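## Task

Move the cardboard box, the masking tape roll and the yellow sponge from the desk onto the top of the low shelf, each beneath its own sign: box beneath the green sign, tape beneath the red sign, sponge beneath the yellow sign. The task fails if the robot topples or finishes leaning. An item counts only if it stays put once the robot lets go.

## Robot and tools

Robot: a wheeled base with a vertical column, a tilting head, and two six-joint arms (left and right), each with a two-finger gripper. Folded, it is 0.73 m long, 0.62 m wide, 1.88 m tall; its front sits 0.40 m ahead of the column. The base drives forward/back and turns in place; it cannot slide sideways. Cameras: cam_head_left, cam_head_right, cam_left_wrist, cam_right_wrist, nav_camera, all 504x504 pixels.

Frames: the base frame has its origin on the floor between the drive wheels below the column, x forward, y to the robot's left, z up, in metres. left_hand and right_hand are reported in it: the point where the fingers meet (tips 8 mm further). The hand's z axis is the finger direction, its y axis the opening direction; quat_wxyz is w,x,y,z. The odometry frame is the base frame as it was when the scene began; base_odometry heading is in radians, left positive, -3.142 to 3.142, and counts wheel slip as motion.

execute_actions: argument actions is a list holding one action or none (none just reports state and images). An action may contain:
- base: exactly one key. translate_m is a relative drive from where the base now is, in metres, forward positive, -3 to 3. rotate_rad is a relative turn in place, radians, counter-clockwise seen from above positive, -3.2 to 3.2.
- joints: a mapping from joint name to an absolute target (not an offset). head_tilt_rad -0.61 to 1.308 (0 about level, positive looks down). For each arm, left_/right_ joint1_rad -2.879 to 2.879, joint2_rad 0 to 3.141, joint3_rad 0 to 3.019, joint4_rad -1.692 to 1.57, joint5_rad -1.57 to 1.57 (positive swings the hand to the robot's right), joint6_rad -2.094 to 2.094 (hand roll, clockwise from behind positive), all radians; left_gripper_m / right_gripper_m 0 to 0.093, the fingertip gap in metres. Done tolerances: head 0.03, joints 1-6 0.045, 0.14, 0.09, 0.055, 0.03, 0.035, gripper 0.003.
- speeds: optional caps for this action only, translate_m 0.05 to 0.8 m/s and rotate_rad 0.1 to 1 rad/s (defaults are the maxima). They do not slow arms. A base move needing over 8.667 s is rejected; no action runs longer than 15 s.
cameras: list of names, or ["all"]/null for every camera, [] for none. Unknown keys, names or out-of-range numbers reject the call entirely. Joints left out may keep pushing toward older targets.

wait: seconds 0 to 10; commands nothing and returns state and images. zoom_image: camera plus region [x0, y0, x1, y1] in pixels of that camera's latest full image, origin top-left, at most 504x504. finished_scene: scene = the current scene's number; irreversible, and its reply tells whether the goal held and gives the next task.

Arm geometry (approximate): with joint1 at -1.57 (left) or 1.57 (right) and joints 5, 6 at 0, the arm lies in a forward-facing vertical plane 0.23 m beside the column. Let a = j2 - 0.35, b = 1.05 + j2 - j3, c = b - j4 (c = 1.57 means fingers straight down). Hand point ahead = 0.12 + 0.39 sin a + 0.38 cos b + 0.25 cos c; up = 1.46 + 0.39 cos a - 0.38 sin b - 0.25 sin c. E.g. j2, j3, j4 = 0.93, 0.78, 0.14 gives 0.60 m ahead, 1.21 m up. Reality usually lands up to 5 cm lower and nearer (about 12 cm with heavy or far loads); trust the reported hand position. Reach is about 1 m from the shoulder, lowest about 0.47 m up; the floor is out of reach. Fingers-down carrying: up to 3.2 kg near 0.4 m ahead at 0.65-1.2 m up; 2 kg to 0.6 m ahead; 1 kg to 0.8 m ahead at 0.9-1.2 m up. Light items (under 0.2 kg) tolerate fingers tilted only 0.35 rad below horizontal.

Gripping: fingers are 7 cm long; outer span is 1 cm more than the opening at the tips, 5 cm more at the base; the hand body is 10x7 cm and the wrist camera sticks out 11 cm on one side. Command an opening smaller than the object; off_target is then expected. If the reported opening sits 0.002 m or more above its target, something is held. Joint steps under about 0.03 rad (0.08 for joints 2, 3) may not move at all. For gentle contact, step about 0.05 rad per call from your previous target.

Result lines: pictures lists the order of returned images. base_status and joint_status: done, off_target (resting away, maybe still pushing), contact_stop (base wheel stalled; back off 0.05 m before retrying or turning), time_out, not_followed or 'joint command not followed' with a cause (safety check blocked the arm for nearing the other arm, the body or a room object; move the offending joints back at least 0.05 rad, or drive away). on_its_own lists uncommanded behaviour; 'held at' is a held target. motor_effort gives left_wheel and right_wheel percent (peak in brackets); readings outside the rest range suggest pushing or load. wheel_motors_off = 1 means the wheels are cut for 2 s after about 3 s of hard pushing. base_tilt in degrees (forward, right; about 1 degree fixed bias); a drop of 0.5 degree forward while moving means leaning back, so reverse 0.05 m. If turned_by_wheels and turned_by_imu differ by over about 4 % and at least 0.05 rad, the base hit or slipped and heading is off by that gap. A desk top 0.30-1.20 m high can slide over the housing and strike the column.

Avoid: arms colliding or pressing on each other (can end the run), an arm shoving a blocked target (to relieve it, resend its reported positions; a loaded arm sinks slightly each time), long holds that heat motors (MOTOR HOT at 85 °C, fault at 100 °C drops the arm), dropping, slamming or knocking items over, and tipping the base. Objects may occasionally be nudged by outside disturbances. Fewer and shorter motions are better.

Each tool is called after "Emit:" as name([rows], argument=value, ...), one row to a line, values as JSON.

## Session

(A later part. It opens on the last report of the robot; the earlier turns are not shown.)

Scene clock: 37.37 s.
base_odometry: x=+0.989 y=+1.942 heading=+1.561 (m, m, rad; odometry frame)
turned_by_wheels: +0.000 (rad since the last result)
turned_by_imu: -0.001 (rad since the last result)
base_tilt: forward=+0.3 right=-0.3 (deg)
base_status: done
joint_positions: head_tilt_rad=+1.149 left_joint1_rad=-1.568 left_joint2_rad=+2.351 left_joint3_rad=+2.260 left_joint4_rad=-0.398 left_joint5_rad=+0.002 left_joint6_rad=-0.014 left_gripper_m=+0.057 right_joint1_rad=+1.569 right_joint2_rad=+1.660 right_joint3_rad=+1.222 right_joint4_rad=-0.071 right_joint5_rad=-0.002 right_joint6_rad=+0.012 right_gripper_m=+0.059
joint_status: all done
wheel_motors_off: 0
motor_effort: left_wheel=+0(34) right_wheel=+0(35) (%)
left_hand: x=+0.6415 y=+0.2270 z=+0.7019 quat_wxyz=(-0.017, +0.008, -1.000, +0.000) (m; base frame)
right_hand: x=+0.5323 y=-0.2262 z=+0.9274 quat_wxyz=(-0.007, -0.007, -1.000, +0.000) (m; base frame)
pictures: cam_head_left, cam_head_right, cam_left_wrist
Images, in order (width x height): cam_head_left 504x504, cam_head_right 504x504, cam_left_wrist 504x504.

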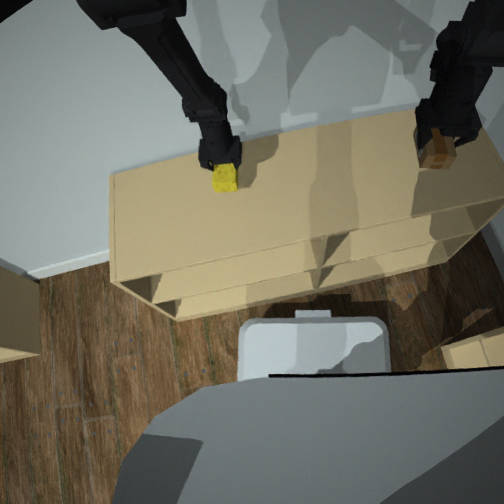

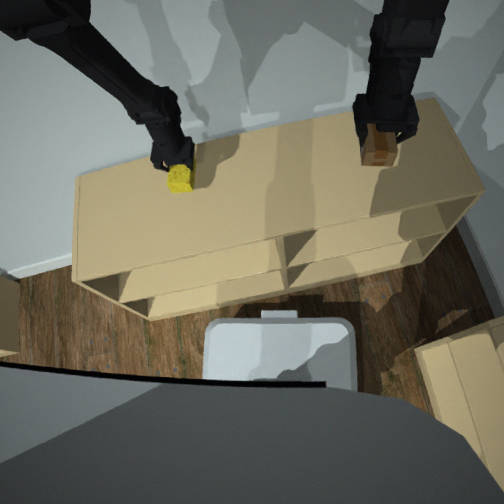

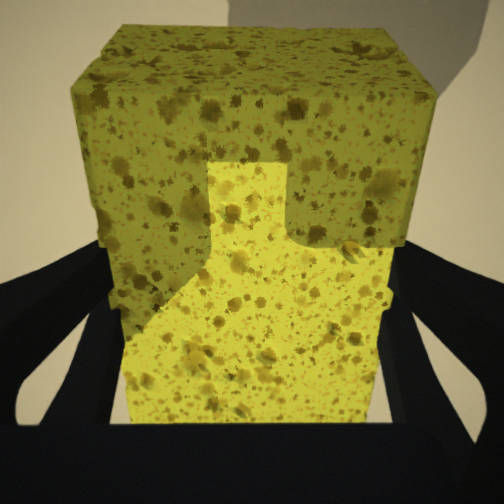

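Emit:
execute_actions([
  {"joints":{"left_joint2_rad":2.5,"left_joint3_rad":2.4,"left_joint4_rad":-0.4}},
], cameras=["cam_head_right","cam_left_wrist"])

Emit:
execute_actions([
  {"joints":{"left_joint2_rad":2.55,"left_joint3_rad":2.45}},
], cameras=["cam_head_right","cam_left_wrist"])

Scene clock: 38.57 s.
base_odometry: x=+0.989 y=+1.942 heading=+1.561 (m, m, rad; odometry frame)
turned_by_wheels: +0.000 (rad since the last result)
turned_by_imu: +0.000 (rad since the last result)
base_tilt: forward=+0.2 right=-0.2 (deg)
base_status: not commanded
joint_positions: head_tilt_rad=+1.149 left_joint1_rad=-1.568 left_joint2_rad=+2.503 left_joint3_rad=+2.390 left_joint4_rad=-0.398 left_joint5_rad=+0.003 left_joint6_rad=-0.013 left_gripper_m=+0.057 right_joint1_rad=+1.569 right_joint2_rad=+1.660 right_joint3_rad=+1.222 right_joint4_rad=-0.071 right_joint5_rad=-0.002 right_joint6_rad=+0.012 right_gripper_m=+0.059
joint_status: all done
wheel_motors_off: 0
motor_effort: left_wheel=+0(2) right_wheel=-1(2) (%)
left_hand: x=+0.6000 y=+0.2270 z=+0.6474 quat_wxyz=(-0.006, +0.007, -1.000, +0.000) (m; base frame)
right_hand: x=+0.5323 y=-0.2262 z=+0.9274 quat_wxyz=(-0.007, -0.007, -1.000, +0.000) (m; base frame)
pictures: cam_head_right, cam_left_wrist
Images, in order (width x height): cam_head_right 504x504, cam_left_wrist 504x504.

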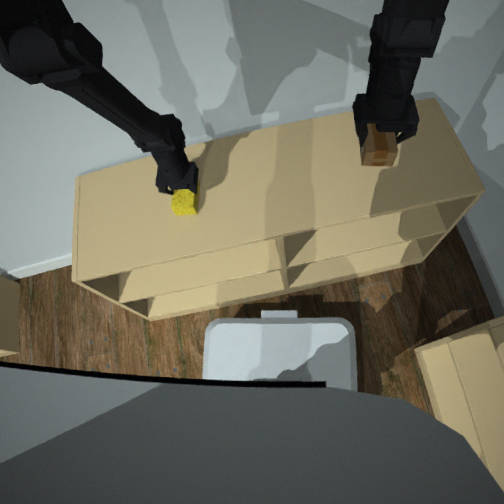

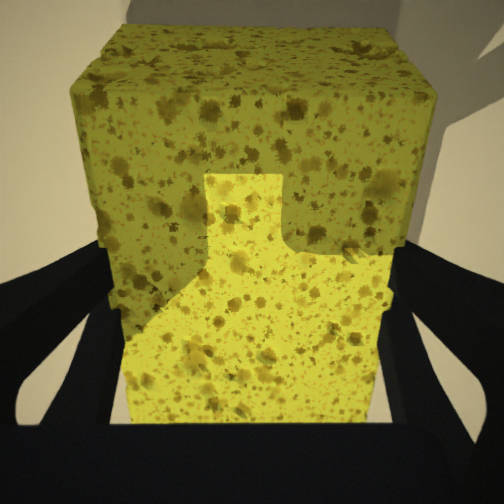

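Scene clock: 39.17 s.
base_odometry: x=+0.989 y=+1.942 heading=+1.561 (m, m, rad; odometry frame)
turned_by_wheels: +0.000 (rad since the last result)
turned_by_imu: +0.000 (rad since the last result)
base_tilt: forward=+0.3 right=-0.3 (deg)
base_status: not commanded
joint_positions: head_tilt_rad=+1.149 left_joint1_rad=-1.568 left_joint2_rad=+2.516 left_joint3_rad=+2.417 left_joint4_rad=-0.407 left_joint5_rad=+0.003 left_joint6_rad=-0.013 left_gripper_m=+0.057 right_joint1_rad=+1.569 right_joint2_rad=+1.660 right_joint3_rad=+1.222 right_joint4_rad=-0.071 right_joint5_rad=-0.002 right_joint6_rad=+0.012 right_gripper_m=+0.059
joint_status: all done
wheel_motors_off: 0
motor_effort: left_wheel=+2(3) right_wheel=+0(1) (%)
left_hand: x=+0.6028 y=+0.2269 z=+0.6452 quat_wxyz=(-0.009, +0.007, -1.000, +0.000) (m; base frame)
right_hand: x=+0.5323 y=-0.2262 z=+0.9274 quat_wxyz=(-0.007, -0.007, -1.000, +0.000) (m; base frame)
pictures: cam_head_right, cam_left_wrist
Images, in order (width x height): cam_head_right 504x504, cam_left_wrist 504x504.

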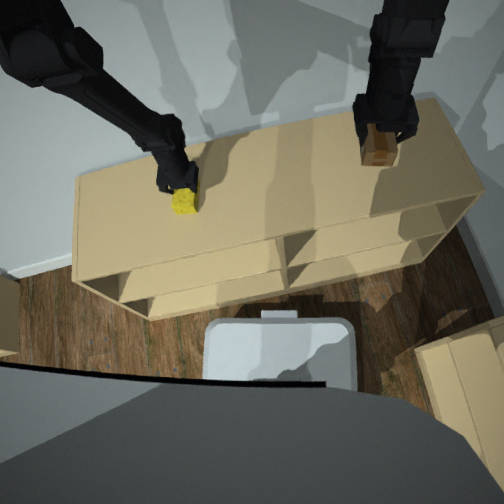

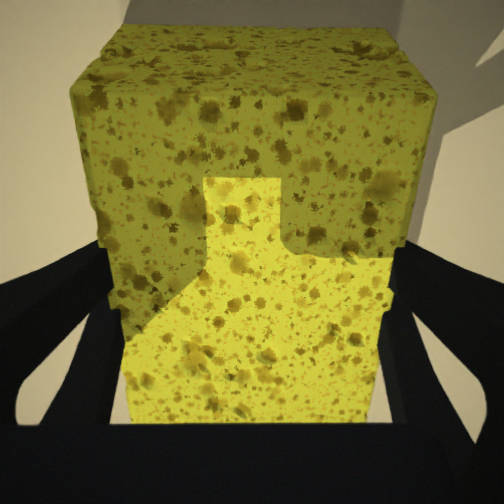

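Emit:
execute_actions([
  {"joints":{"left_gripper_m":0.093,"left_joint2_rad":2.5}},
], cameras=[])

Emit:
execute_actions([
  {"base":{"translate_m":-0.15},"joints":{"left_joint2_rad":1.65,"left_joint3_rad":1.3,"left_joint4_rad":-0.15,"head_tilt_rad":0.7}},
], cameras=["cam_head_right"])

Emit:
execute_actions([
  {"base":{"rotate_rad":1.8}},
], cameras=["cam_head_left"])

Scene clock: 40.10 s.
base_odometry: x=+0.989 y=+1.942 heading=+1.561 (m, m, rad; odometry frame)
turned_by_wheels: +0.000 (rad since the last result)
turned_by_imu: +0.000 (rad since the last result)
base_tilt: forward=+0.3 right=-0.2 (deg)
base_status: not commanded
joint_positions: head_tilt_rad=+1.149 left_joint1_rad=-1.568 left_joint2_rad=+2.513 left_joint3_rad=+2.417 left_joint4_rad=-0.407 left_joint5_rad=+0.003 left_joint6_rad=-0.013 left_gripper_m=+0.093 right_joint1_rad=+1.569 right_joint2_rad=+1.660 right_joint3_rad=+1.222 right_joint4_rad=-0.071 right_joint5_rad=-0.002 right_joint6_rad=+0.012 right_gripper_m=+0.059
joint_status: all done
wheel_motors_off: 0
motor_effort: left_wheel=+1(2) right_wheel=+0(1) (%)
left_hand: x=+0.6062 y=+0.2269 z=+0.6471 quat_wxyz=(-0.011, +0.007, -1.000, +0.000) (m; base frame)
right_hand: x=+0.5323 y=-0.2262 z=+0.9274 quat_wxyz=(-0.007, -0.007, -1.000, +0.000) (m; base frame)
pictures: none
No camera images: the call's "cameras" was empty. Leave "cameras" out to get every camera's image.

Scene clock: 41.83 s.
base_odometry: x=+0.988 y=+1.792 heading=+1.561 (m, m, rad; odometry frame)
turned_by_wheels: +0.000 (rad since the last result)
turned_by_imu: +0.000 (rad since the last result)
base_tilt: forward=+0.3 right=-0.2 (deg)
base_status: done
joint_positions: head_tilt_rad=+0.717 left_joint1_rad=-1.568 left_joint2_rad=+1.663 left_joint3_rad=+1.290 left_joint4_rad=-0.153 left_joint5_rad=+0.003 left_joint6_rad=-0.013 left_gripper_m=+0.093 right_joint1_rad=+1.569 right_joint2_rad=+1.660 right_joint3_rad=+1.218 right_joint4_rad=-0.071 right_joint5_rad=-0.002 right_joint6_rad=+0.012 right_gripper_m=+0.059
joint_status: all done
wheel_motors_off: 0
motor_effort: left_wheel=-2(34) right_wheel=+2(38) (%)
left_hand: x=+0.5528 y=+0.2261 z=+0.9293 quat_wxyz=(+0.001, +0.007, -1.000, +0.000) (m; base frame)
right_hand: x=+0.5299 y=-0.2262 z=+0.9274 quat_wxyz=(-0.006, -0.007, -1.000, +0.000) (m; base frame)
pictures: cam_head_right
Images, in order (width x height): cam_head_right 504x504.

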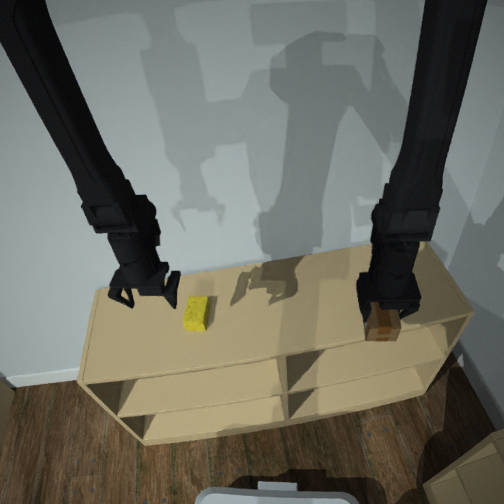

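Scene clock: 45.20 s.
base_odometry: x=+0.988 y=+1.792 heading=-2.924 (m, m, rad; odometry frame)
turned_by_wheels: +1.799 (rad since the last result)
turned_by_imu: +1.806 (rad since the last result)
base_tilt: forward=+0.3 right=-0.2 (deg)
base_status: done
joint_positions: head_tilt_rad=+0.717 left_joint1_rad=-1.568 left_joint2_rad=+1.659 left_joint3_rad=+1.294 left_joint4_rad=-0.153 left_joint5_rad=+0.003 left_joint6_rad=-0.013 left_gripper_m=+0.093 right_joint1_rad=+1.569 right_joint2_rad=+1.660 right_joint3_rad=+1.218 right_joint4_rad=-0.071 right_joint5_rad=-0.001 right_joint6_rad=+0.012 right_gripper_m=+0.059
joint_status: not commanded
wheel_motors_off: 0
motor_effort: left_wheel=-8(52) right_wheel=+6(47) (%)
left_hand: x=+0.5576 y=+0.2261 z=+0.9314 quat_wxyz=(-0.003, +0.007, -1.000, +0.000) (m; base frame)
right_hand: x=+0.5299 y=-0.2263 z=+0.9274 quat_wxyz=(-0.006, -0.007, -1.000, +0.000) (m; base frame)
pictures: cam_head_left
Images, in order (width x height): cam_head_left 504x504.

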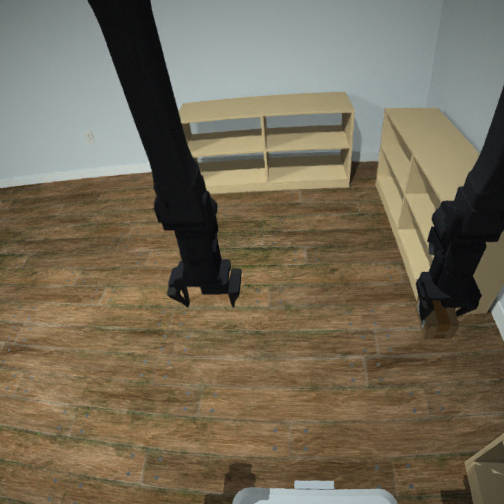

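Emit:
execute_actions([
  {"base":{"translate_m":1.4}},
], cameras=[])

Emit:
execute_actions([
  {"base":{"rotate_rad":-1.05},"joints":{"head_tilt_rad":1.15,"right_joint2_rad":2.33,"right_joint3_rad":2.28,"right_joint4_rad":-0.42}},
], cameras=["cam_head_left","cam_head_right"])

Scene clock: 49.10 s.
base_odometry: x=-0.379 y=+1.488 heading=-2.923 (m, m, rad; odometry frame)
turned_by_wheels: +0.000 (rad since the last result)
turned_by_imu: -0.002 (rad since the last result)
base_tilt: forward=+0.3 right=-0.2 (deg)
base_status: done
joint_positions: head_tilt_rad=+0.716 left_joint1_rad=-1.568 left_joint2_rad=+1.657 left_joint3_rad=+1.295 left_joint4_rad=-0.153 left_joint5_rad=+0.003 left_joint6_rad=-0.013 left_gripper_m=+0.093 right_joint1_rad=+1.569 right_joint2_rad=+1.660 right_joint3_rad=+1.218 right_joint4_rad=-0.071 right_joint5_rad=-0.001 right_joint6_rad=+0.012 right_gripper_m=+0.059
joint_status: not commanded
wheel_motors_off: 0
motor_effort: left_wheel=+1(49) right_wheel=-1(60) (%)
left_hand: x=+0.5595 y=+0.2261 z=+0.9324 quat_wxyz=(-0.005, +0.007, -1.000, +0.000) (m; base frame)
right_hand: x=+0.5299 y=-0.2263 z=+0.9274 quat_wxyz=(-0.006, -0.007, -1.000, +0.000) (m; base frame)
pictures: none
No camera images: the call's "cameras" was empty. Leave "cameras" out to get every camera's image.

Scene clock: 51.73 s.
base_odometry: x=-0.379 y=+1.488 heading=+2.311 (m, m, rad; odometry frame)
turned_by_wheels: -1.049 (rad since the last result)
turned_by_imu: -1.053 (rad since the last result)
base_tilt: forward=+0.3 right=-0.3 (deg)
base_status: done
joint_positions: head_tilt_rad=+1.148 left_joint1_rad=-1.568 left_joint2_rad=+1.656 left_joint3_rad=+1.295 left_joint4_rad=-0.153 left_joint5_rad=+0.003 left_joint6_rad=-0.013 left_gripper_m=+0.093 right_joint1_rad=+1.559 right_joint2_rad=+2.317 right_joint3_rad=+2.280 right_joint4_rad=-0.416 right_joint5_rad=-0.001 right_joint6_rad=+0.012 right_gripper_m=+0.059
joint_status: all done
wheel_motors_off: 0
motor_effort: left_wheel=+6(41) right_wheel=-7(55) (%)
left_hand: x=+0.5597 y=+0.2258 z=+0.9326 quat_wxyz=(-0.005, +0.007, -1.000, +0.000) (m; base frame)
right_hand: x=+0.6741 y=-0.2359 z=+0.7235 quat_wxyz=(-0.035, -0.009, -0.999, +0.004) (m; base frame)
pictures: cam_head_left, cam_head_right
Images, in order (width x height): cam_head_left 504x504, cam_head_right 504x504.

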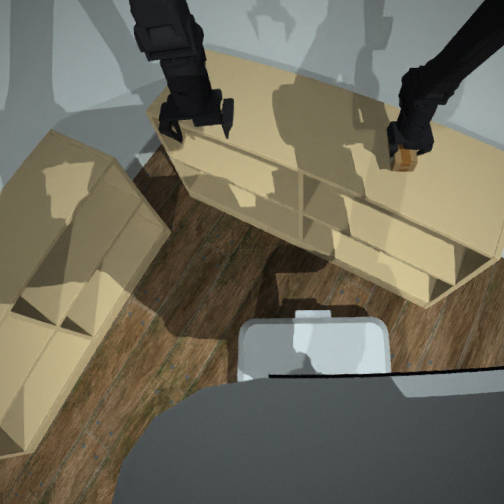

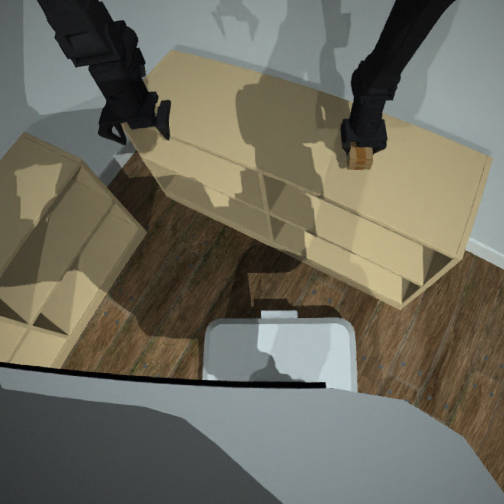

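Emit:
execute_actions([
  {"base":{"translate_m":0.13},"joints":{"right_joint2_rad":2.43,"right_joint3_rad":2.34,"right_joint4_rad":-0.42}},
], cameras=[])

Emit:
execute_actions([
  {"joints":{"right_joint2_rad":2.51,"right_joint3_rad":2.41}},
], cameras=["cam_head_left","cam_right_wrist"])

Scene clock: 53.63 s.
base_odometry: x=-0.467 y=+1.584 heading=+2.310 (m, m, rad; odometry frame)
turned_by_wheels: -0.001 (rad since the last result)
turned_by_imu: -0.001 (rad since the last result)
base_tilt: forward=+0.3 right=-0.4 (deg)
base_status: done
joint_positions: head_tilt_rad=+1.149 left_joint1_rad=-1.569 left_joint2_rad=+1.652 left_joint3_rad=+1.300 left_joint4_rad=-0.153 left_joint5_rad=+0.003 left_joint6_rad=-0.013 left_gripper_m=+0.093 right_joint1_rad=+1.561 right_joint2_rad=+2.437 right_joint3_rad=+2.321 right_joint4_rad=-0.419 right_joint5_rad=-0.001 right_joint6_rad=+0.012 right_gripper_m=+0.059
joint_status: all done
wheel_motors_off: 0
motor_effort: left_wheel=-1(57) right_wheel=+1(55) (%)
left_hand: x=+0.5650 y=+0.2253 z=+0.9348 quat_wxyz=(-0.009, +0.007, -1.000, +0.001) (m; base frame)
right_hand: x=+0.6062 y=-0.2349 z=+0.6685 quat_wxyz=(+0.006, -0.009, -1.000, +0.004) (m; base frame)
pictures: none
No camera images: the call's "cameras" was empty. Leave "cameras" out to get every camera's image.

Scene clock: 54.47 s.
base_odometry: x=-0.467 y=+1.584 heading=+2.310 (m, m, rad; odometry frame)
turned_by_wheels: +0.000 (rad since the last result)
turned_by_imu: +0.000 (rad since the last result)
base_tilt: forward=+0.3 right=-0.3 (deg)
base_status: not commanded
joint_positions: head_tilt_rad=+1.149 left_joint1_rad=-1.569 left_joint2_rad=+1.652 left_joint3_rad=+1.300 left_joint4_rad=-0.153 left_joint5_rad=+0.003 left_joint6_rad=-0.013 left_gripper_m=+0.093 right_joint1_rad=+1.561 right_joint2_rad=+2.503 right_joint3_rad=+2.391 right_joint4_rad=-0.419 right_joint5_rad=-0.001 right_joint6_rad=+0.012 right_gripper_m=+0.059
joint_status: all done
wheel_motors_off: 0
motor_effort: left_wheel=+0(1) right_wheel=+1(1) (%)
left_hand: x=+0.5650 y=+0.2253 z=+0.9348 quat_wxyz=(-0.009, +0.007, -1.000, +0.001) (m; base frame)
right_hand: x=+0.5955 y=-0.2351 z=+0.6477 quat_wxyz=(+0.004, -0.009, -1.000, +0.004) (m; base frame)
pictures: cam_head_left, cam_right_wrist
Images, in order (width x height): cam_head_left 504x504, cam_right_wrist 504x504.

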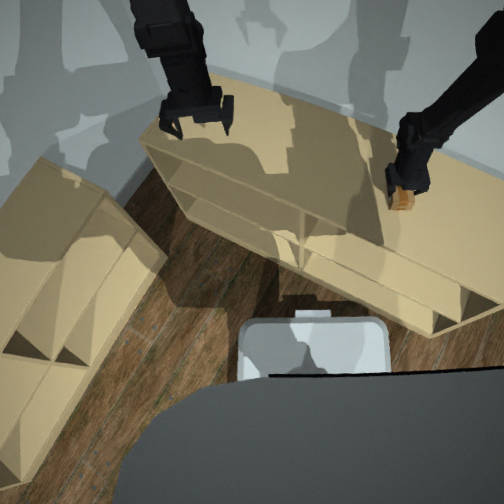

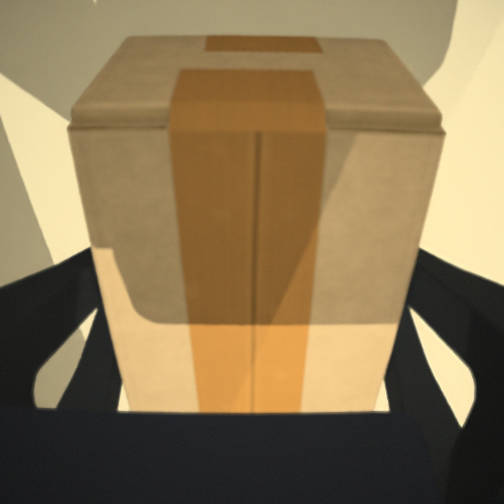

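Emit:
execute_actions([
  {"joints":{"right_gripper_m":0.093}},
], cameras=[])

Emit:
execute_actions([
  {"base":{"translate_m":-2.2},"joints":{"right_joint2_rad":1.9,"right_joint3_rad":1.8,"right_joint4_rad":-0.41,"head_tilt_rad":0.4}},
], cameras=["cam_head_left"])

Emit:
execute_actions([
  {"base":{"rotate_rad":2.7}},
], cameras=["cam_head_left"])

Emit:
execute_actions([
  {"base":{"translate_m":0.8},"joints":{"head_tilt_rad":1.0}},
], cameras=["cam_head_left","cam_head_right","cam_right_wrist"])

Scene clock: 55.40 s.
base_odometry: x=-0.467 y=+1.584 heading=+2.310 (m, m, rad; odometry frame)
turned_by_wheels: +0.000 (rad since the last result)
turned_by_imu: +0.000 (rad since the last result)
base_tilt: forward=+0.3 right=-0.3 (deg)
base_status: not commanded
joint_positions: head_tilt_rad=+1.149 left_joint1_rad=-1.569 left_joint2_rad=+1.652 left_joint3_rad=+1.300 left_joint4_rad=-0.153 left_joint5_rad=+0.003 left_joint6_rad=-0.013 left_gripper_m=+0.093 right_joint1_rad=+1.561 right_joint2_rad=+2.503 right_joint3_rad=+2.391 right_joint4_rad=-0.419 right_joint5_rad=-0.001 right_joint6_rad=+0.012 right_gripper_m=+0.093
joint_status: all done
wheel_motors_off: 0
motor_effort: left_wheel=+0(1) right_wheel=+1(1) (%)
left_hand: x=+0.5650 y=+0.2253 z=+0.9348 quat_wxyz=(-0.009, +0.007, -1.000, +0.001) (m; base frame)
right_hand: x=+0.5955 y=-0.2351 z=+0.6477 quat_wxyz=(+0.004, -0.009, -1.000, +0.004) (m; base frame)
pictures: none
No camera images: the call's "cameras" was empty. Leave "cameras" out to get every camera's image.

Scene clock: 60.10 s.
base_odometry: x=+1.015 y=-0.041 heading=+2.310 (m, m, rad; odometry frame)
turned_by_wheels: +0.000 (rad since the last result)
turned_by_imu: +0.004 (rad since the last result)
base_tilt: forward=+0.3 right=-0.3 (deg)
base_status: done
joint_positions: head_tilt_rad=+0.418 left_joint1_rad=-1.569 left_joint2_rad=+1.651 left_joint3_rad=+1.300 left_joint4_rad=-0.153 left_joint5_rad=+0.003 left_joint6_rad=-0.013 left_gripper_m=+0.093 right_joint1_rad=+1.561 right_joint2_rad=+1.884 right_joint3_rad=+1.803 right_joint4_rad=-0.409 right_joint5_rad=-0.001 right_joint6_rad=+0.012 right_gripper_m=+0.093
joint_status: all done
wheel_motors_off: 0
motor_effort: left_wheel=+0(52) right_wheel=+0(68) (%)
left_hand: x=+0.5654 y=+0.2253 z=+0.9351 quat_wxyz=(-0.010, +0.007, -1.000, +0.001) (m; base frame)
right_hand: x=+0.6800 y=-0.2332 z=+0.8780 quat_wxyz=(-0.017, -0.009, -1.000, +0.004) (m; base frame)
pictures: cam_head_left
Images, in order (width x height): cam_head_left 504x504.

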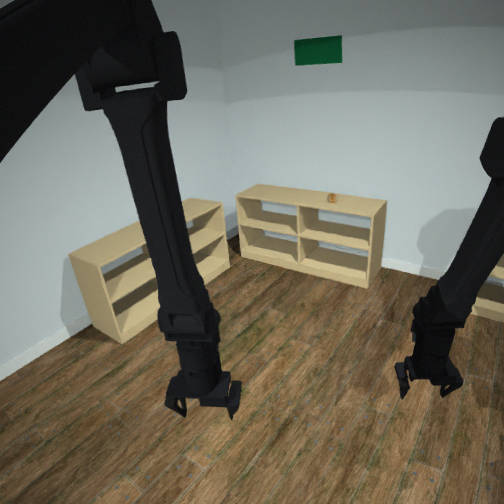

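Scene clock: 64.37 s.
base_odometry: x=+1.015 y=-0.041 heading=-1.274 (m, m, rad; odometry frame)
turned_by_wheels: +2.699 (rad since the last result)
turned_by_imu: +2.713 (rad since the last result)
base_tilt: forward=+0.2 right=-0.2 (deg)
base_status: done
joint_positions: head_tilt_rad=+0.418 left_joint1_rad=-1.568 left_joint2_rad=+1.651 left_joint3_rad=+1.300 left_joint4_rad=-0.153 left_joint5_rad=+0.003 left_joint6_rad=-0.013 left_gripper_m=+0.093 right_joint1_rad=+1.569 right_joint2_rad=+1.884 right_joint3_rad=+1.803 right_joint4_rad=-0.409 right_joint5_rad=-0.001 right_joint6_rad=+0.012 right_gripper_m=+0.093
joint_status: not commanded
wheel_motors_off: 0
motor_effort: left_wheel=-7(39) right_wheel=+7(56) (%)
left_hand: x=+0.5654 y=+0.2261 z=+0.9351 quat_wxyz=(-0.010, +0.007, -1.000, +0.000) (m; base frame)
right_hand: x=+0.6800 y=-0.2264 z=+0.8779 quat_wxyz=(-0.017, -0.007, -1.000, +0.000) (m; base frame)
pictures: cam_head_left
Images, in order (width x height): cam_head_left 504x504.

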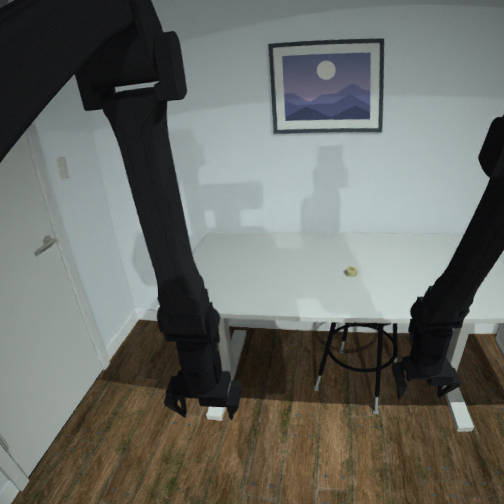

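Scene clock: 67.30 s.
base_odometry: x=+1.249 y=-0.806 heading=-1.274 (m, m, rad; odometry frame)
turned_by_wheels: +0.000 (rad since the last result)
turned_by_imu: -0.001 (rad since the last result)
base_tilt: forward=+0.4 right=-0.2 (deg)
base_status: done
joint_positions: head_tilt_rad=+1.001 left_joint1_rad=-1.568 left_joint2_rad=+1.650 left_joint3_rad=+1.301 left_joint4_rad=-0.153 left_joint5_rad=+0.003 left_joint6_rad=-0.013 left_gripper_m=+0.093 right_joint1_rad=+1.569 right_joint2_rad=+1.886 right_joint3_rad=+1.801 right_joint4_rad=-0.409 right_joint5_rad=-0.001 right_joint6_rad=+0.012 right_gripper_m=+0.093
joint_status: all done
wheel_motors_off: 0
motor_effort: left_wheel=+0(52) right_wheel=+0(59) (%)
left_hand: x=+0.5667 y=+0.2261 z=+0.9357 quat_wxyz=(-0.011, +0.007, -1.000, +0.000) (m; base frame)
right_hand: x=+0.6778 y=-0.2264 z=+0.8766 quat_wxyz=(-0.015, -0.007, -1.000, +0.000) (m; base frame)
pictures: cam_head_left, cam_head_right, cam_right_wrist
Images, in order (width x height): cam_head_left 504x504, cam_head_right 504x504, cam_right_wrist 504x504.

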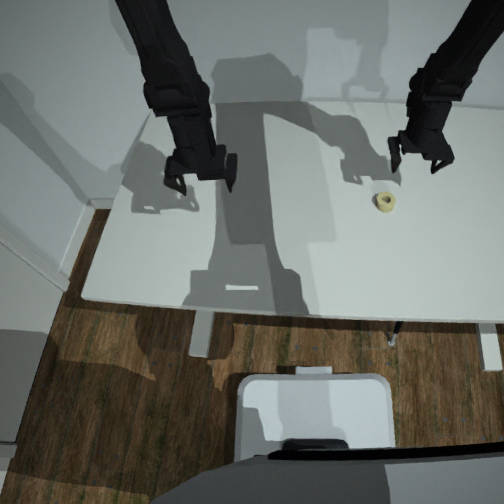

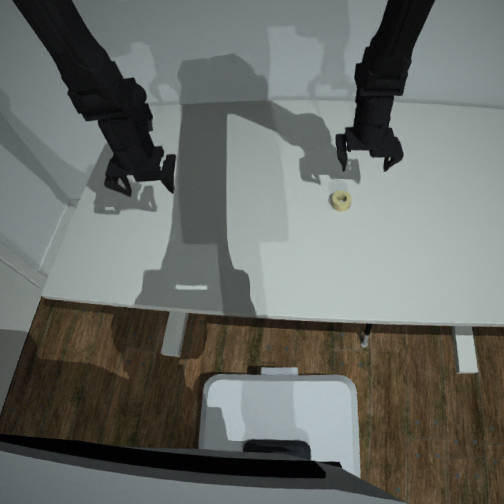

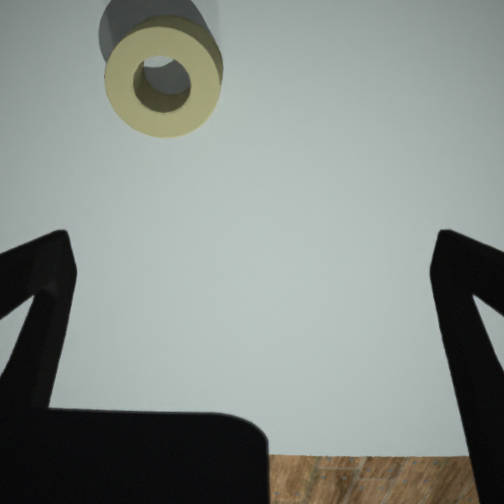

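Emit:
execute_actions([
  {"base":{"rotate_rad":0.06},"joints":{"right_joint2_rad":2.15,"right_joint3_rad":2.09,"right_joint4_rad":-0.45}},
], cameras=["cam_head_left","cam_right_wrist"])

Scene clock: 68.73 s.
base_odometry: x=+1.249 y=-0.806 heading=-1.216 (m, m, rad; odometry frame)
turned_by_wheels: +0.058 (rad since the last result)
turned_by_imu: +0.057 (rad since the last result)
base_tilt: forward=+0.3 right=-0.3 (deg)
base_status: done
joint_positions: head_tilt_rad=+1.001 left_joint1_rad=-1.568 left_joint2_rad=+1.650 left_joint3_rad=+1.301 left_joint4_rad=-0.153 left_joint5_rad=+0.003 left_joint6_rad=-0.013 left_gripper_m=+0.093 right_joint1_rad=+1.573 right_joint2_rad=+2.160 right_joint3_rad=+2.065 right_joint4_rad=-0.446 right_joint5_rad=-0.001 right_joint6_rad=+0.012 right_gripper_m=+0.093
joint_status: all done
wheel_motors_off: 0
motor_effort: left_wheel=-2(50) right_wheel=+2(48) (%)
left_hand: x=+0.5667 y=+0.2258 z=+0.9357 quat_wxyz=(-0.011, +0.007, -1.000, +0.000) (m; base frame)
right_hand: x=+0.6512 y=-0.2232 z=+0.7700 quat_wxyz=(+0.009, -0.006, -1.000, -0.002) (m; base frame)
pictures: cam_head_left, cam_right_wrist
Images, in order (width x height): cam_head_left 504x504, cam_right_wrist 504x504.

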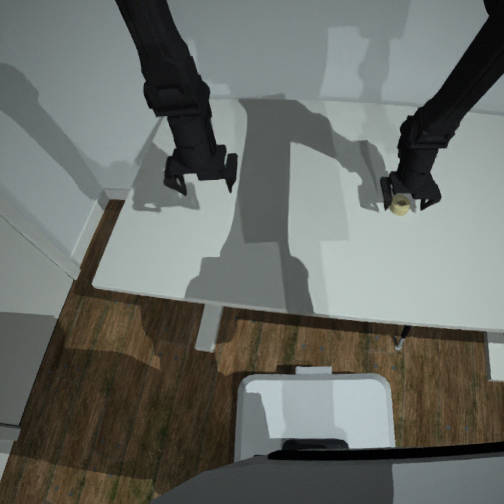

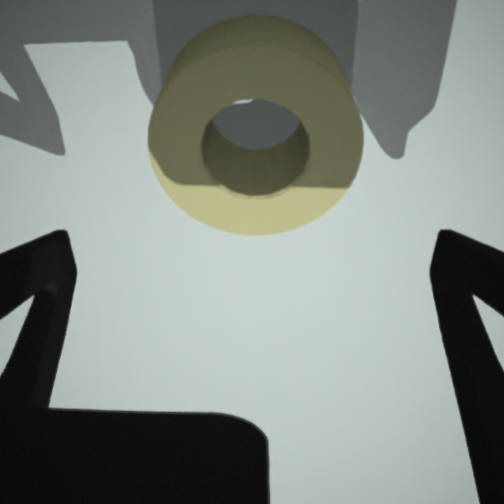

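Needs ~.025 forward, .028 down.

Emit:
execute_actions([
  {"base":{"translate_m":0.03},"joints":{"right_joint2_rad":2.24,"right_joint3_rad":2.17,"right_joint4_rad":-0.44}},
], cameras=["cam_right_wrist"])

Scene clock: 70.07 s.
base_odometry: x=+1.260 y=-0.835 heading=-1.215 (m, m, rad; odometry frame)
turned_by_wheels: +0.001 (rad since the last result)
turned_by_imu: +0.001 (rad since the last result)
base_tilt: forward=+0.3 right=-0.2 (deg)
base_status: done
joint_positions: head_tilt_rad=+1.001 left_joint1_rad=-1.569 left_joint2_rad=+1.650 left_joint3_rad=+1.302 left_joint4_rad=-0.153 left_joint5_rad=+0.003 left_joint6_rad=-0.013 left_gripper_m=+0.093 right_joint1_rad=+1.573 right_joint2_rad=+2.219 right_joint3_rad=+2.152 right_joint4_rad=-0.445 right_joint5_rad=-0.001 right_joint6_rad=+0.012 right_gripper_m=+0.093
joint_status: all done
wheel_motors_off: 0
motor_effort: left_wheel=+1(59) right_wheel=+0(44) (%)
left_hand: x=+0.5674 y=+0.2253 z=+0.9359 quat_wxyz=(-0.011, +0.007, -1.000, +0.001) (m; base frame)
right_hand: x=+0.6626 y=-0.2235 z=+0.7531 quat_wxyz=(-0.006, -0.006, -1.000, -0.002) (m; base frame)
pictures: cam_right_wrist
Images, in order (width x height): cam_right_wrist 504x504.

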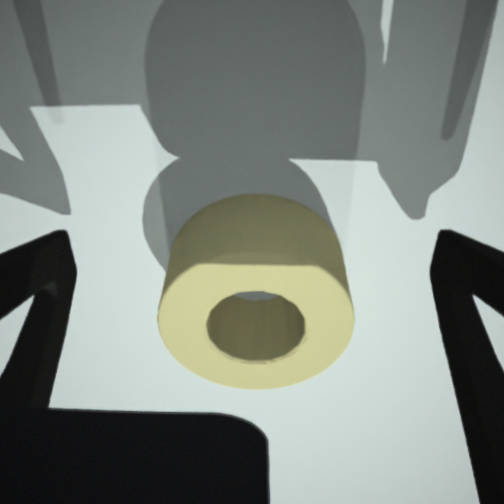

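Emit:
execute_actions([
  {"joints":{"right_joint4_rad":-0.505}},
], cameras=["cam_right_wrist"])

Emit:
execute_actions([
  {"joints":{"right_gripper_m":0.02}},
], cameras=["cam_right_wrist"])

Scene clock: 70.80 s.
base_odometry: x=+1.260 y=-0.835 heading=-1.215 (m, m, rad; odometry frame)
turned_by_wheels: +0.000 (rad since the last result)
turned_by_imu: +0.000 (rad since the last result)
base_tilt: forward=+0.3 right=-0.4 (deg)
base_status: not commanded
joint_positions: head_tilt_rad=+1.001 left_joint1_rad=-1.569 left_joint2_rad=+1.650 left_joint3_rad=+1.302 left_joint4_rad=-0.153 left_joint5_rad=+0.003 left_joint6_rad=-0.013 left_gripper_m=+0.093 right_joint1_rad=+1.573 right_joint2_rad=+2.221 right_joint3_rad=+2.152 right_joint4_rad=-0.499 right_joint5_rad=-0.001 right_joint6_rad=+0.012 right_gripper_m=+0.093
joint_status: all done
wheel_motors_off: 0
motor_effort: left_wheel=+2(1) right_wheel=+0(0) (%)
left_hand: x=+0.5674 y=+0.2253 z=+0.9359 quat_wxyz=(-0.011, +0.007, -1.000, +0.001) (m; base frame)
right_hand: x=+0.6477 y=-0.2235 z=+0.7521 quat_wxyz=(+0.022, -0.006, -1.000, -0.001) (m; base frame)
pictures: cam_right_wrist
Images, in order (width x height): cam_right_wrist 504x504.

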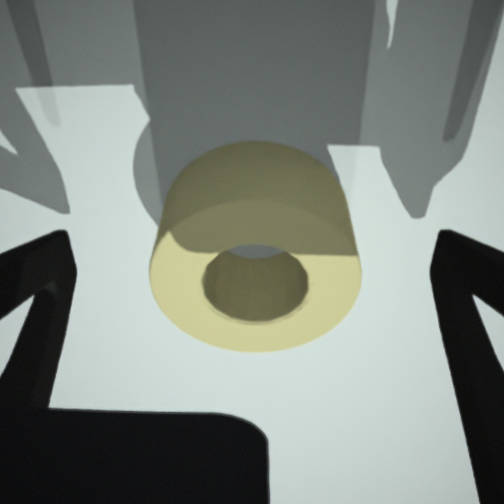

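Scene clock: 71.47 s.
base_odometry: x=+1.260 y=-0.835 heading=-1.215 (m, m, rad; odometry frame)
turned_by_wheels: +0.000 (rad since the last result)
turned_by_imu: +0.000 (rad since the last result)
base_tilt: forward=+0.3 right=-0.3 (deg)
base_status: not commanded
joint_positions: head_tilt_rad=+1.001 left_joint1_rad=-1.569 left_joint2_rad=+1.650 left_joint3_rad=+1.302 left_joint4_rad=-0.153 left_joint5_rad=+0.003 left_joint6_rad=-0.013 left_gripper_m=+0.093 right_joint1_rad=+1.573 right_joint2_rad=+2.221 right_joint3_rad=+2.152 right_joint4_rad=-0.499 right_joint5_rad=-0.001 right_joint6_rad=+0.012 right_gripper_m=+0.048
joint_status: right_gripper_m off_target (ended at +0.048, target +0.020)
wheel_motors_off: 0
motor_effort: left_wheel=+1(2) right_wheel=+0(0) (%)
left_hand: x=+0.5674 y=+0.2253 z=+0.9359 quat_wxyz=(-0.011, +0.007, -1.000, +0.001) (m; base frame)
right_hand: x=+0.6477 y=-0.2235 z=+0.7521 quat_wxyz=(+0.022, -0.006, -1.000, -0.001) (m; base frame)
pictures: cam_right_wrist
Images, in order (width x height): cam_right_wrist 504x504.

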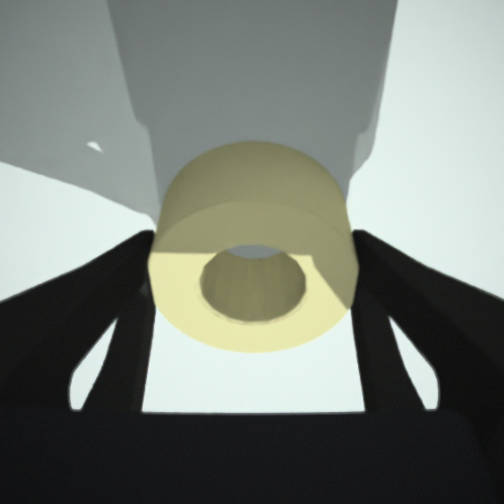

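Emit:
execute_actions([
  {"base":{"translate_m":-1.7},"joints":{"right_joint2_rad":2.0,"right_joint3_rad":2.0}},
], cameras=[])

Emit:
execute_actions([
  {"base":{"rotate_rad":2.0},"joints":{"right_joint2_rad":2.33,"right_joint3_rad":2.28,"right_joint4_rad":-0.47}},
], cameras=[])

Emit:
execute_actions([
  {"base":{"translate_m":0.55},"joints":{"head_tilt_rad":1.15}},
], cameras=["cam_head_left"])

Scene clock: 75.93 s.
base_odometry: x=+0.668 y=+0.759 heading=-1.215 (m, m, rad; odometry frame)
turned_by_wheels: +0.000 (rad since the last result)
turned_by_imu: +0.003 (rad since the last result)
base_tilt: forward=+0.4 right=-0.2 (deg)
base_status: done
joint_positions: head_tilt_rad=+1.001 left_joint1_rad=-1.569 left_joint2_rad=+1.649 left_joint3_rad=+1.300 left_joint4_rad=-0.153 left_joint5_rad=+0.003 left_joint6_rad=-0.013 left_gripper_m=+0.093 right_joint1_rad=+1.573 right_joint2_rad=+1.985 right_joint3_rad=+2.004 right_joint4_rad=-0.502 right_joint5_rad=-0.001 right_joint6_rad=+0.012 right_gripper_m=+0.048
joint_status: all done
wheel_motors_off: 0
motor_effort: left_wheel=+0(69) right_wheel=+0(51) (%)
left_hand: x=+0.5664 y=+0.2253 z=+0.9359 quat_wxyz=(-0.011, +0.007, -1.000, +0.001) (m; base frame)
right_hand: x=+0.7152 y=-0.2236 z=+0.8575 quat_wxyz=(-0.021, -0.006, -1.000, -0.002) (m; base frame)
pictures: none
No camera images: the call's "cameras" was empty. Leave "cameras" out to get every camera's image.

Scene clock: 79.53 s.
base_odometry: x=+0.668 y=+0.759 heading=+0.784 (m, m, rad; odometry frame)
turned_by_wheels: +1.999 (rad since the last result)
turned_by_imu: +2.007 (rad since the last result)
base_tilt: forward=+0.4 right=-0.3 (deg)
base_status: done
joint_positions: head_tilt_rad=+1.001 left_joint1_rad=-1.568 left_joint2_rad=+1.649 left_joint3_rad=+1.300 left_joint4_rad=-0.153 left_joint5_rad=+0.003 left_joint6_rad=-0.013 left_gripper_m=+0.093 right_joint1_rad=+1.572 right_joint2_rad=+2.334 right_joint3_rad=+2.263 right_joint4_rad=-0.472 right_joint5_rad=-0.001 right_joint6_rad=+0.012 right_gripper_m=+0.048
joint_status: all done
wheel_motors_off: 0
motor_effort: left_wheel=-7(52) right_wheel=+7(55) (%)
left_hand: x=+0.5664 y=+0.2261 z=+0.9359 quat_wxyz=(-0.011, +0.007, -1.000, +0.000) (m; base frame)
right_hand: x=+0.6376 y=-0.2242 z=+0.7109 quat_wxyz=(+0.010, -0.006, -1.000, -0.001) (m; base frame)
pictures: none
No camera images: the call's "cameras" was empty. Leave "cameras" out to get every camera's image.

Scene clock: 82.07 s.
base_odometry: x=+1.058 y=+1.148 heading=+0.784 (m, m, rad; odometry frame)
turned_by_wheels: +0.000 (rad since the last result)
turned_by_imu: -0.001 (rad since the last result)
base_tilt: forward=+0.3 right=-0.2 (deg)
base_status: done
joint_positions: head_tilt_rad=+1.149 left_joint1_rad=-1.568 left_joint2_rad=+1.649 left_joint3_rad=+1.302 left_joint4_rad=-0.153 left_joint5_rad=+0.003 left_joint6_rad=-0.013 left_gripper_m=+0.093 right_joint1_rad=+1.572 right_joint2_rad=+2.333 right_joint3_rad=+2.266 right_joint4_rad=-0.472 right_joint5_rad=-0.001 right_joint6_rad=+0.012 right_gripper_m=+0.048
joint_status: all done
wheel_motors_off: 0
motor_effort: left_wheel=-1(50) right_wheel=+0(59) (%)
left_hand: x=+0.5677 y=+0.2261 z=+0.9364 quat_wxyz=(-0.012, +0.007, -1.000, +0.000) (m; base frame)
right_hand: x=+0.6403 y=-0.2242 z=+0.7121 quat_wxyz=(+0.008, -0.006, -1.000, -0.001) (m; base frame)
pictures: cam_head_left
Images, in order (width x height): cam_head_left 504x504.

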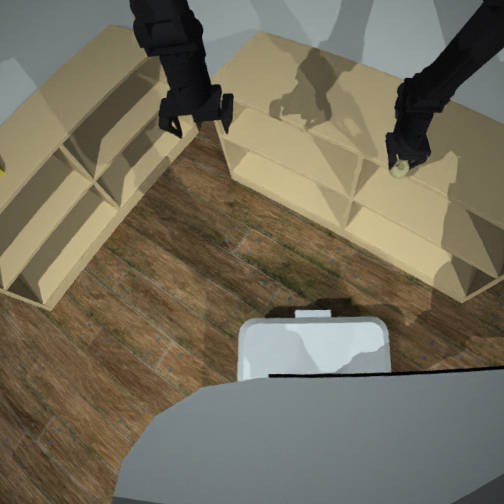

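Emit:
execute_actions([
  {"base":{"translate_m":0.26},"joints":{"right_joint2_rad":2.43,"right_joint3_rad":2.36}},
], cameras=[])

Emit:
execute_actions([
  {"joints":{"right_joint2_rad":2.53,"right_joint3_rad":2.44}},
], cameras=["cam_head_left","cam_right_wrist"])

Scene clock: 84.20 s.
base_odometry: x=+1.242 y=+1.331 heading=+0.784 (m, m, rad; odometry frame)
turned_by_wheels: +0.000 (rad since the last result)
turned_by_imu: -0.001 (rad since the last result)
base_tilt: forward=+0.2 right=-0.4 (deg)
base_status: done
joint_positions: head_tilt_rad=+1.149 left_joint1_rad=-1.568 left_joint2_rad=+1.648 left_joint3_rad=+1.302 left_joint4_rad=-0.153 left_joint5_rad=+0.003 left_joint6_rad=-0.013 left_gripper_m=+0.093 right_joint1_rad=+1.572 right_joint2_rad=+2.438 right_joint3_rad=+2.341 right_joint4_rad=-0.472 right_joint5_rad=-0.001 right_joint6_rad=+0.012 right_gripper_m=+0.048
joint_status: all done
wheel_motors_off: 0
motor_effort: left_wheel=+0(35) right_wheel=+0(38) (%)
left_hand: x=+0.5683 y=+0.2261 z=+0.9368 quat_wxyz=(-0.012, +0.007, -1.000, +0.000) (m; base frame)
right_hand: x=+0.6045 y=-0.2241 z=+0.6715 quat_wxyz=(+0.023, -0.006, -1.000, -0.001) (m; base frame)
pictures: none
No camera images: the call's "cameras" was empty. Leave "cameras" out to get every camera's image.

Scene clock: 85.07 s.
base_odometry: x=+1.242 y=+1.331 heading=+0.784 (m, m, rad; odometry frame)
turned_by_wheels: +0.000 (rad since the last result)
turned_by_imu: +0.000 (rad since the last result)
base_tilt: forward=+0.4 right=-0.3 (deg)
base_status: not commanded
joint_positions: head_tilt_rad=+1.149 left_joint1_rad=-1.568 left_joint2_rad=+1.648 left_joint3_rad=+1.302 left_joint4_rad=-0.153 left_joint5_rad=+0.003 left_joint6_rad=-0.013 left_gripper_m=+0.093 right_joint1_rad=+1.572 right_joint2_rad=+2.524 right_joint3_rad=+2.426 right_joint4_rad=-0.472 right_joint5_rad=-0.001 right_joint6_rad=+0.012 right_gripper_m=+0.048
joint_status: all done
wheel_motors_off: 0
motor_effort: left_wheel=+0(1) right_wheel=+1(0) (%)
left_hand: x=+0.5683 y=+0.2261 z=+0.9368 quat_wxyz=(-0.012, +0.007, -1.000, +0.000) (m; base frame)
right_hand: x=+0.5860 y=-0.2241 z=+0.6433 quat_wxyz=(+0.023, -0.006, -1.000, -0.001) (m; base frame)
pictures: cam_head_left, cam_right_wrist
Images, in order (width x height): cam_head_left 504x504, cam_right_wrist 504x504.

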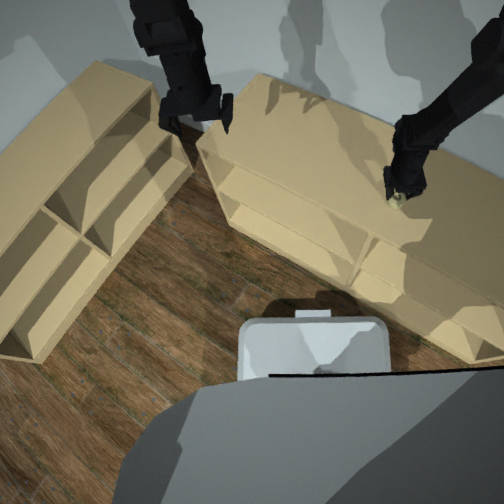

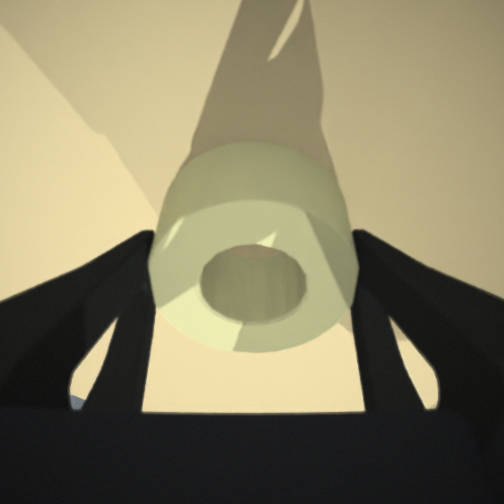

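Emit:
execute_actions([
  {"joints":{"right_gripper_m":0.093}},
], cameras=[])

Emit:
execute_actions([
  {"joints":{"right_joint2_rad":2.2,"right_joint3_rad":2.0}},
], cameras=["cam_head_left"])

Emit:
finished_scene(scene=1)

Scene clock: 85.90 s.
base_odometry: x=+1.242 y=+1.331 heading=+0.784 (m, m, rad; odometry frame)
turned_by_wheels: +0.000 (rad since the last result)
turned_by_imu: +0.000 (rad since the last result)
base_tilt: forward=+0.3 right=-0.3 (deg)
base_status: not commanded
joint_positions: head_tilt_rad=+1.149 left_joint1_rad=-1.568 left_joint2_rad=+1.648 left_joint3_rad=+1.302 left_joint4_rad=-0.153 left_joint5_rad=+0.003 left_joint6_rad=-0.013 left_gripper_m=+0.093 right_joint1_rad=+1.572 right_joint2_rad=+2.524 right_joint3_rad=+2.426 right_joint4_rad=-0.472 right_joint5_rad=-0.001 right_joint6_rad=+0.012 right_gripper_m=+0.093
joint_status: all done
wheel_motors_off: 0
motor_effort: left_wheel=-1(1) right_wheel=+0(0) (%)
left_hand: x=+0.5683 y=+0.2261 z=+0.9368 quat_wxyz=(-0.012, +0.007, -1.000, +0.000) (m; base frame)
right_hand: x=+0.5860 y=-0.2241 z=+0.6433 quat_wxyz=(+0.023, -0.006, -1.000, -0.001) (m; base frame)
pictures: none
No camera images: the call's "cameras" was empty. Leave "cameras" out to get every camera's image.

Scene clock: 87.27 s.
base_odometry: x=+1.242 y=+1.331 heading=+0.784 (m, m, rad; odometry frame)
turned_by_wheels: +0.000 (rad since the last result)
turned_by_imu: +0.000 (rad since the last result)
base_tilt: forward=+0.3 right=-0.3 (deg)
base_status: not commanded
joint_positions: head_tilt_rad=+1.149 left_joint1_rad=-1.568 left_joint2_rad=+1.648 left_joint3_rad=+1.302 left_joint4_rad=-0.153 left_joint5_rad=+0.003 left_joint6_rad=-0.013 left_gripper_m=+0.093 right_joint1_rad=+1.572 right_joint2_rad=+2.185 right_joint3_rad=+2.005 right_joint4_rad=-0.472 right_joint5_rad=-0.001 right_joint6_rad=+0.012 right_gripper_m=+0.093
joint_status: all done
wheel_motors_off: 0
motor_effort: left_wheel=+0(0) right_wheel=+0(1) (%)
left_hand: x=+0.5683 y=+0.2261 z=+0.9368 quat_wxyz=(-0.012, +0.007, -1.000, +0.000) (m; base frame)
right_hand: x=+0.5918 y=-0.2242 z=+0.7507 quat_wxyz=(+0.064, -0.006, -0.998, -0.001) (m; base frame)
pictures: cam_head_left
Images, in order (width x height): cam_head_left 504x504.

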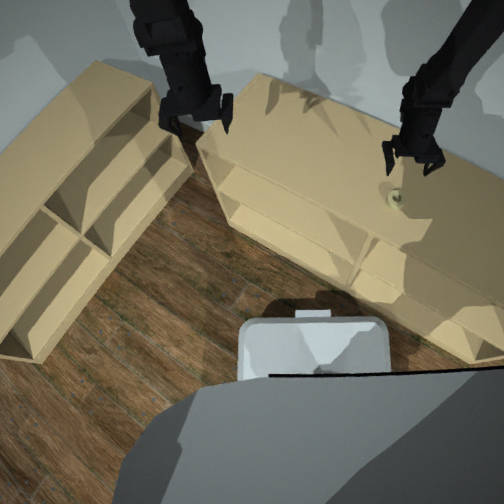

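The scene is finished: the task was done.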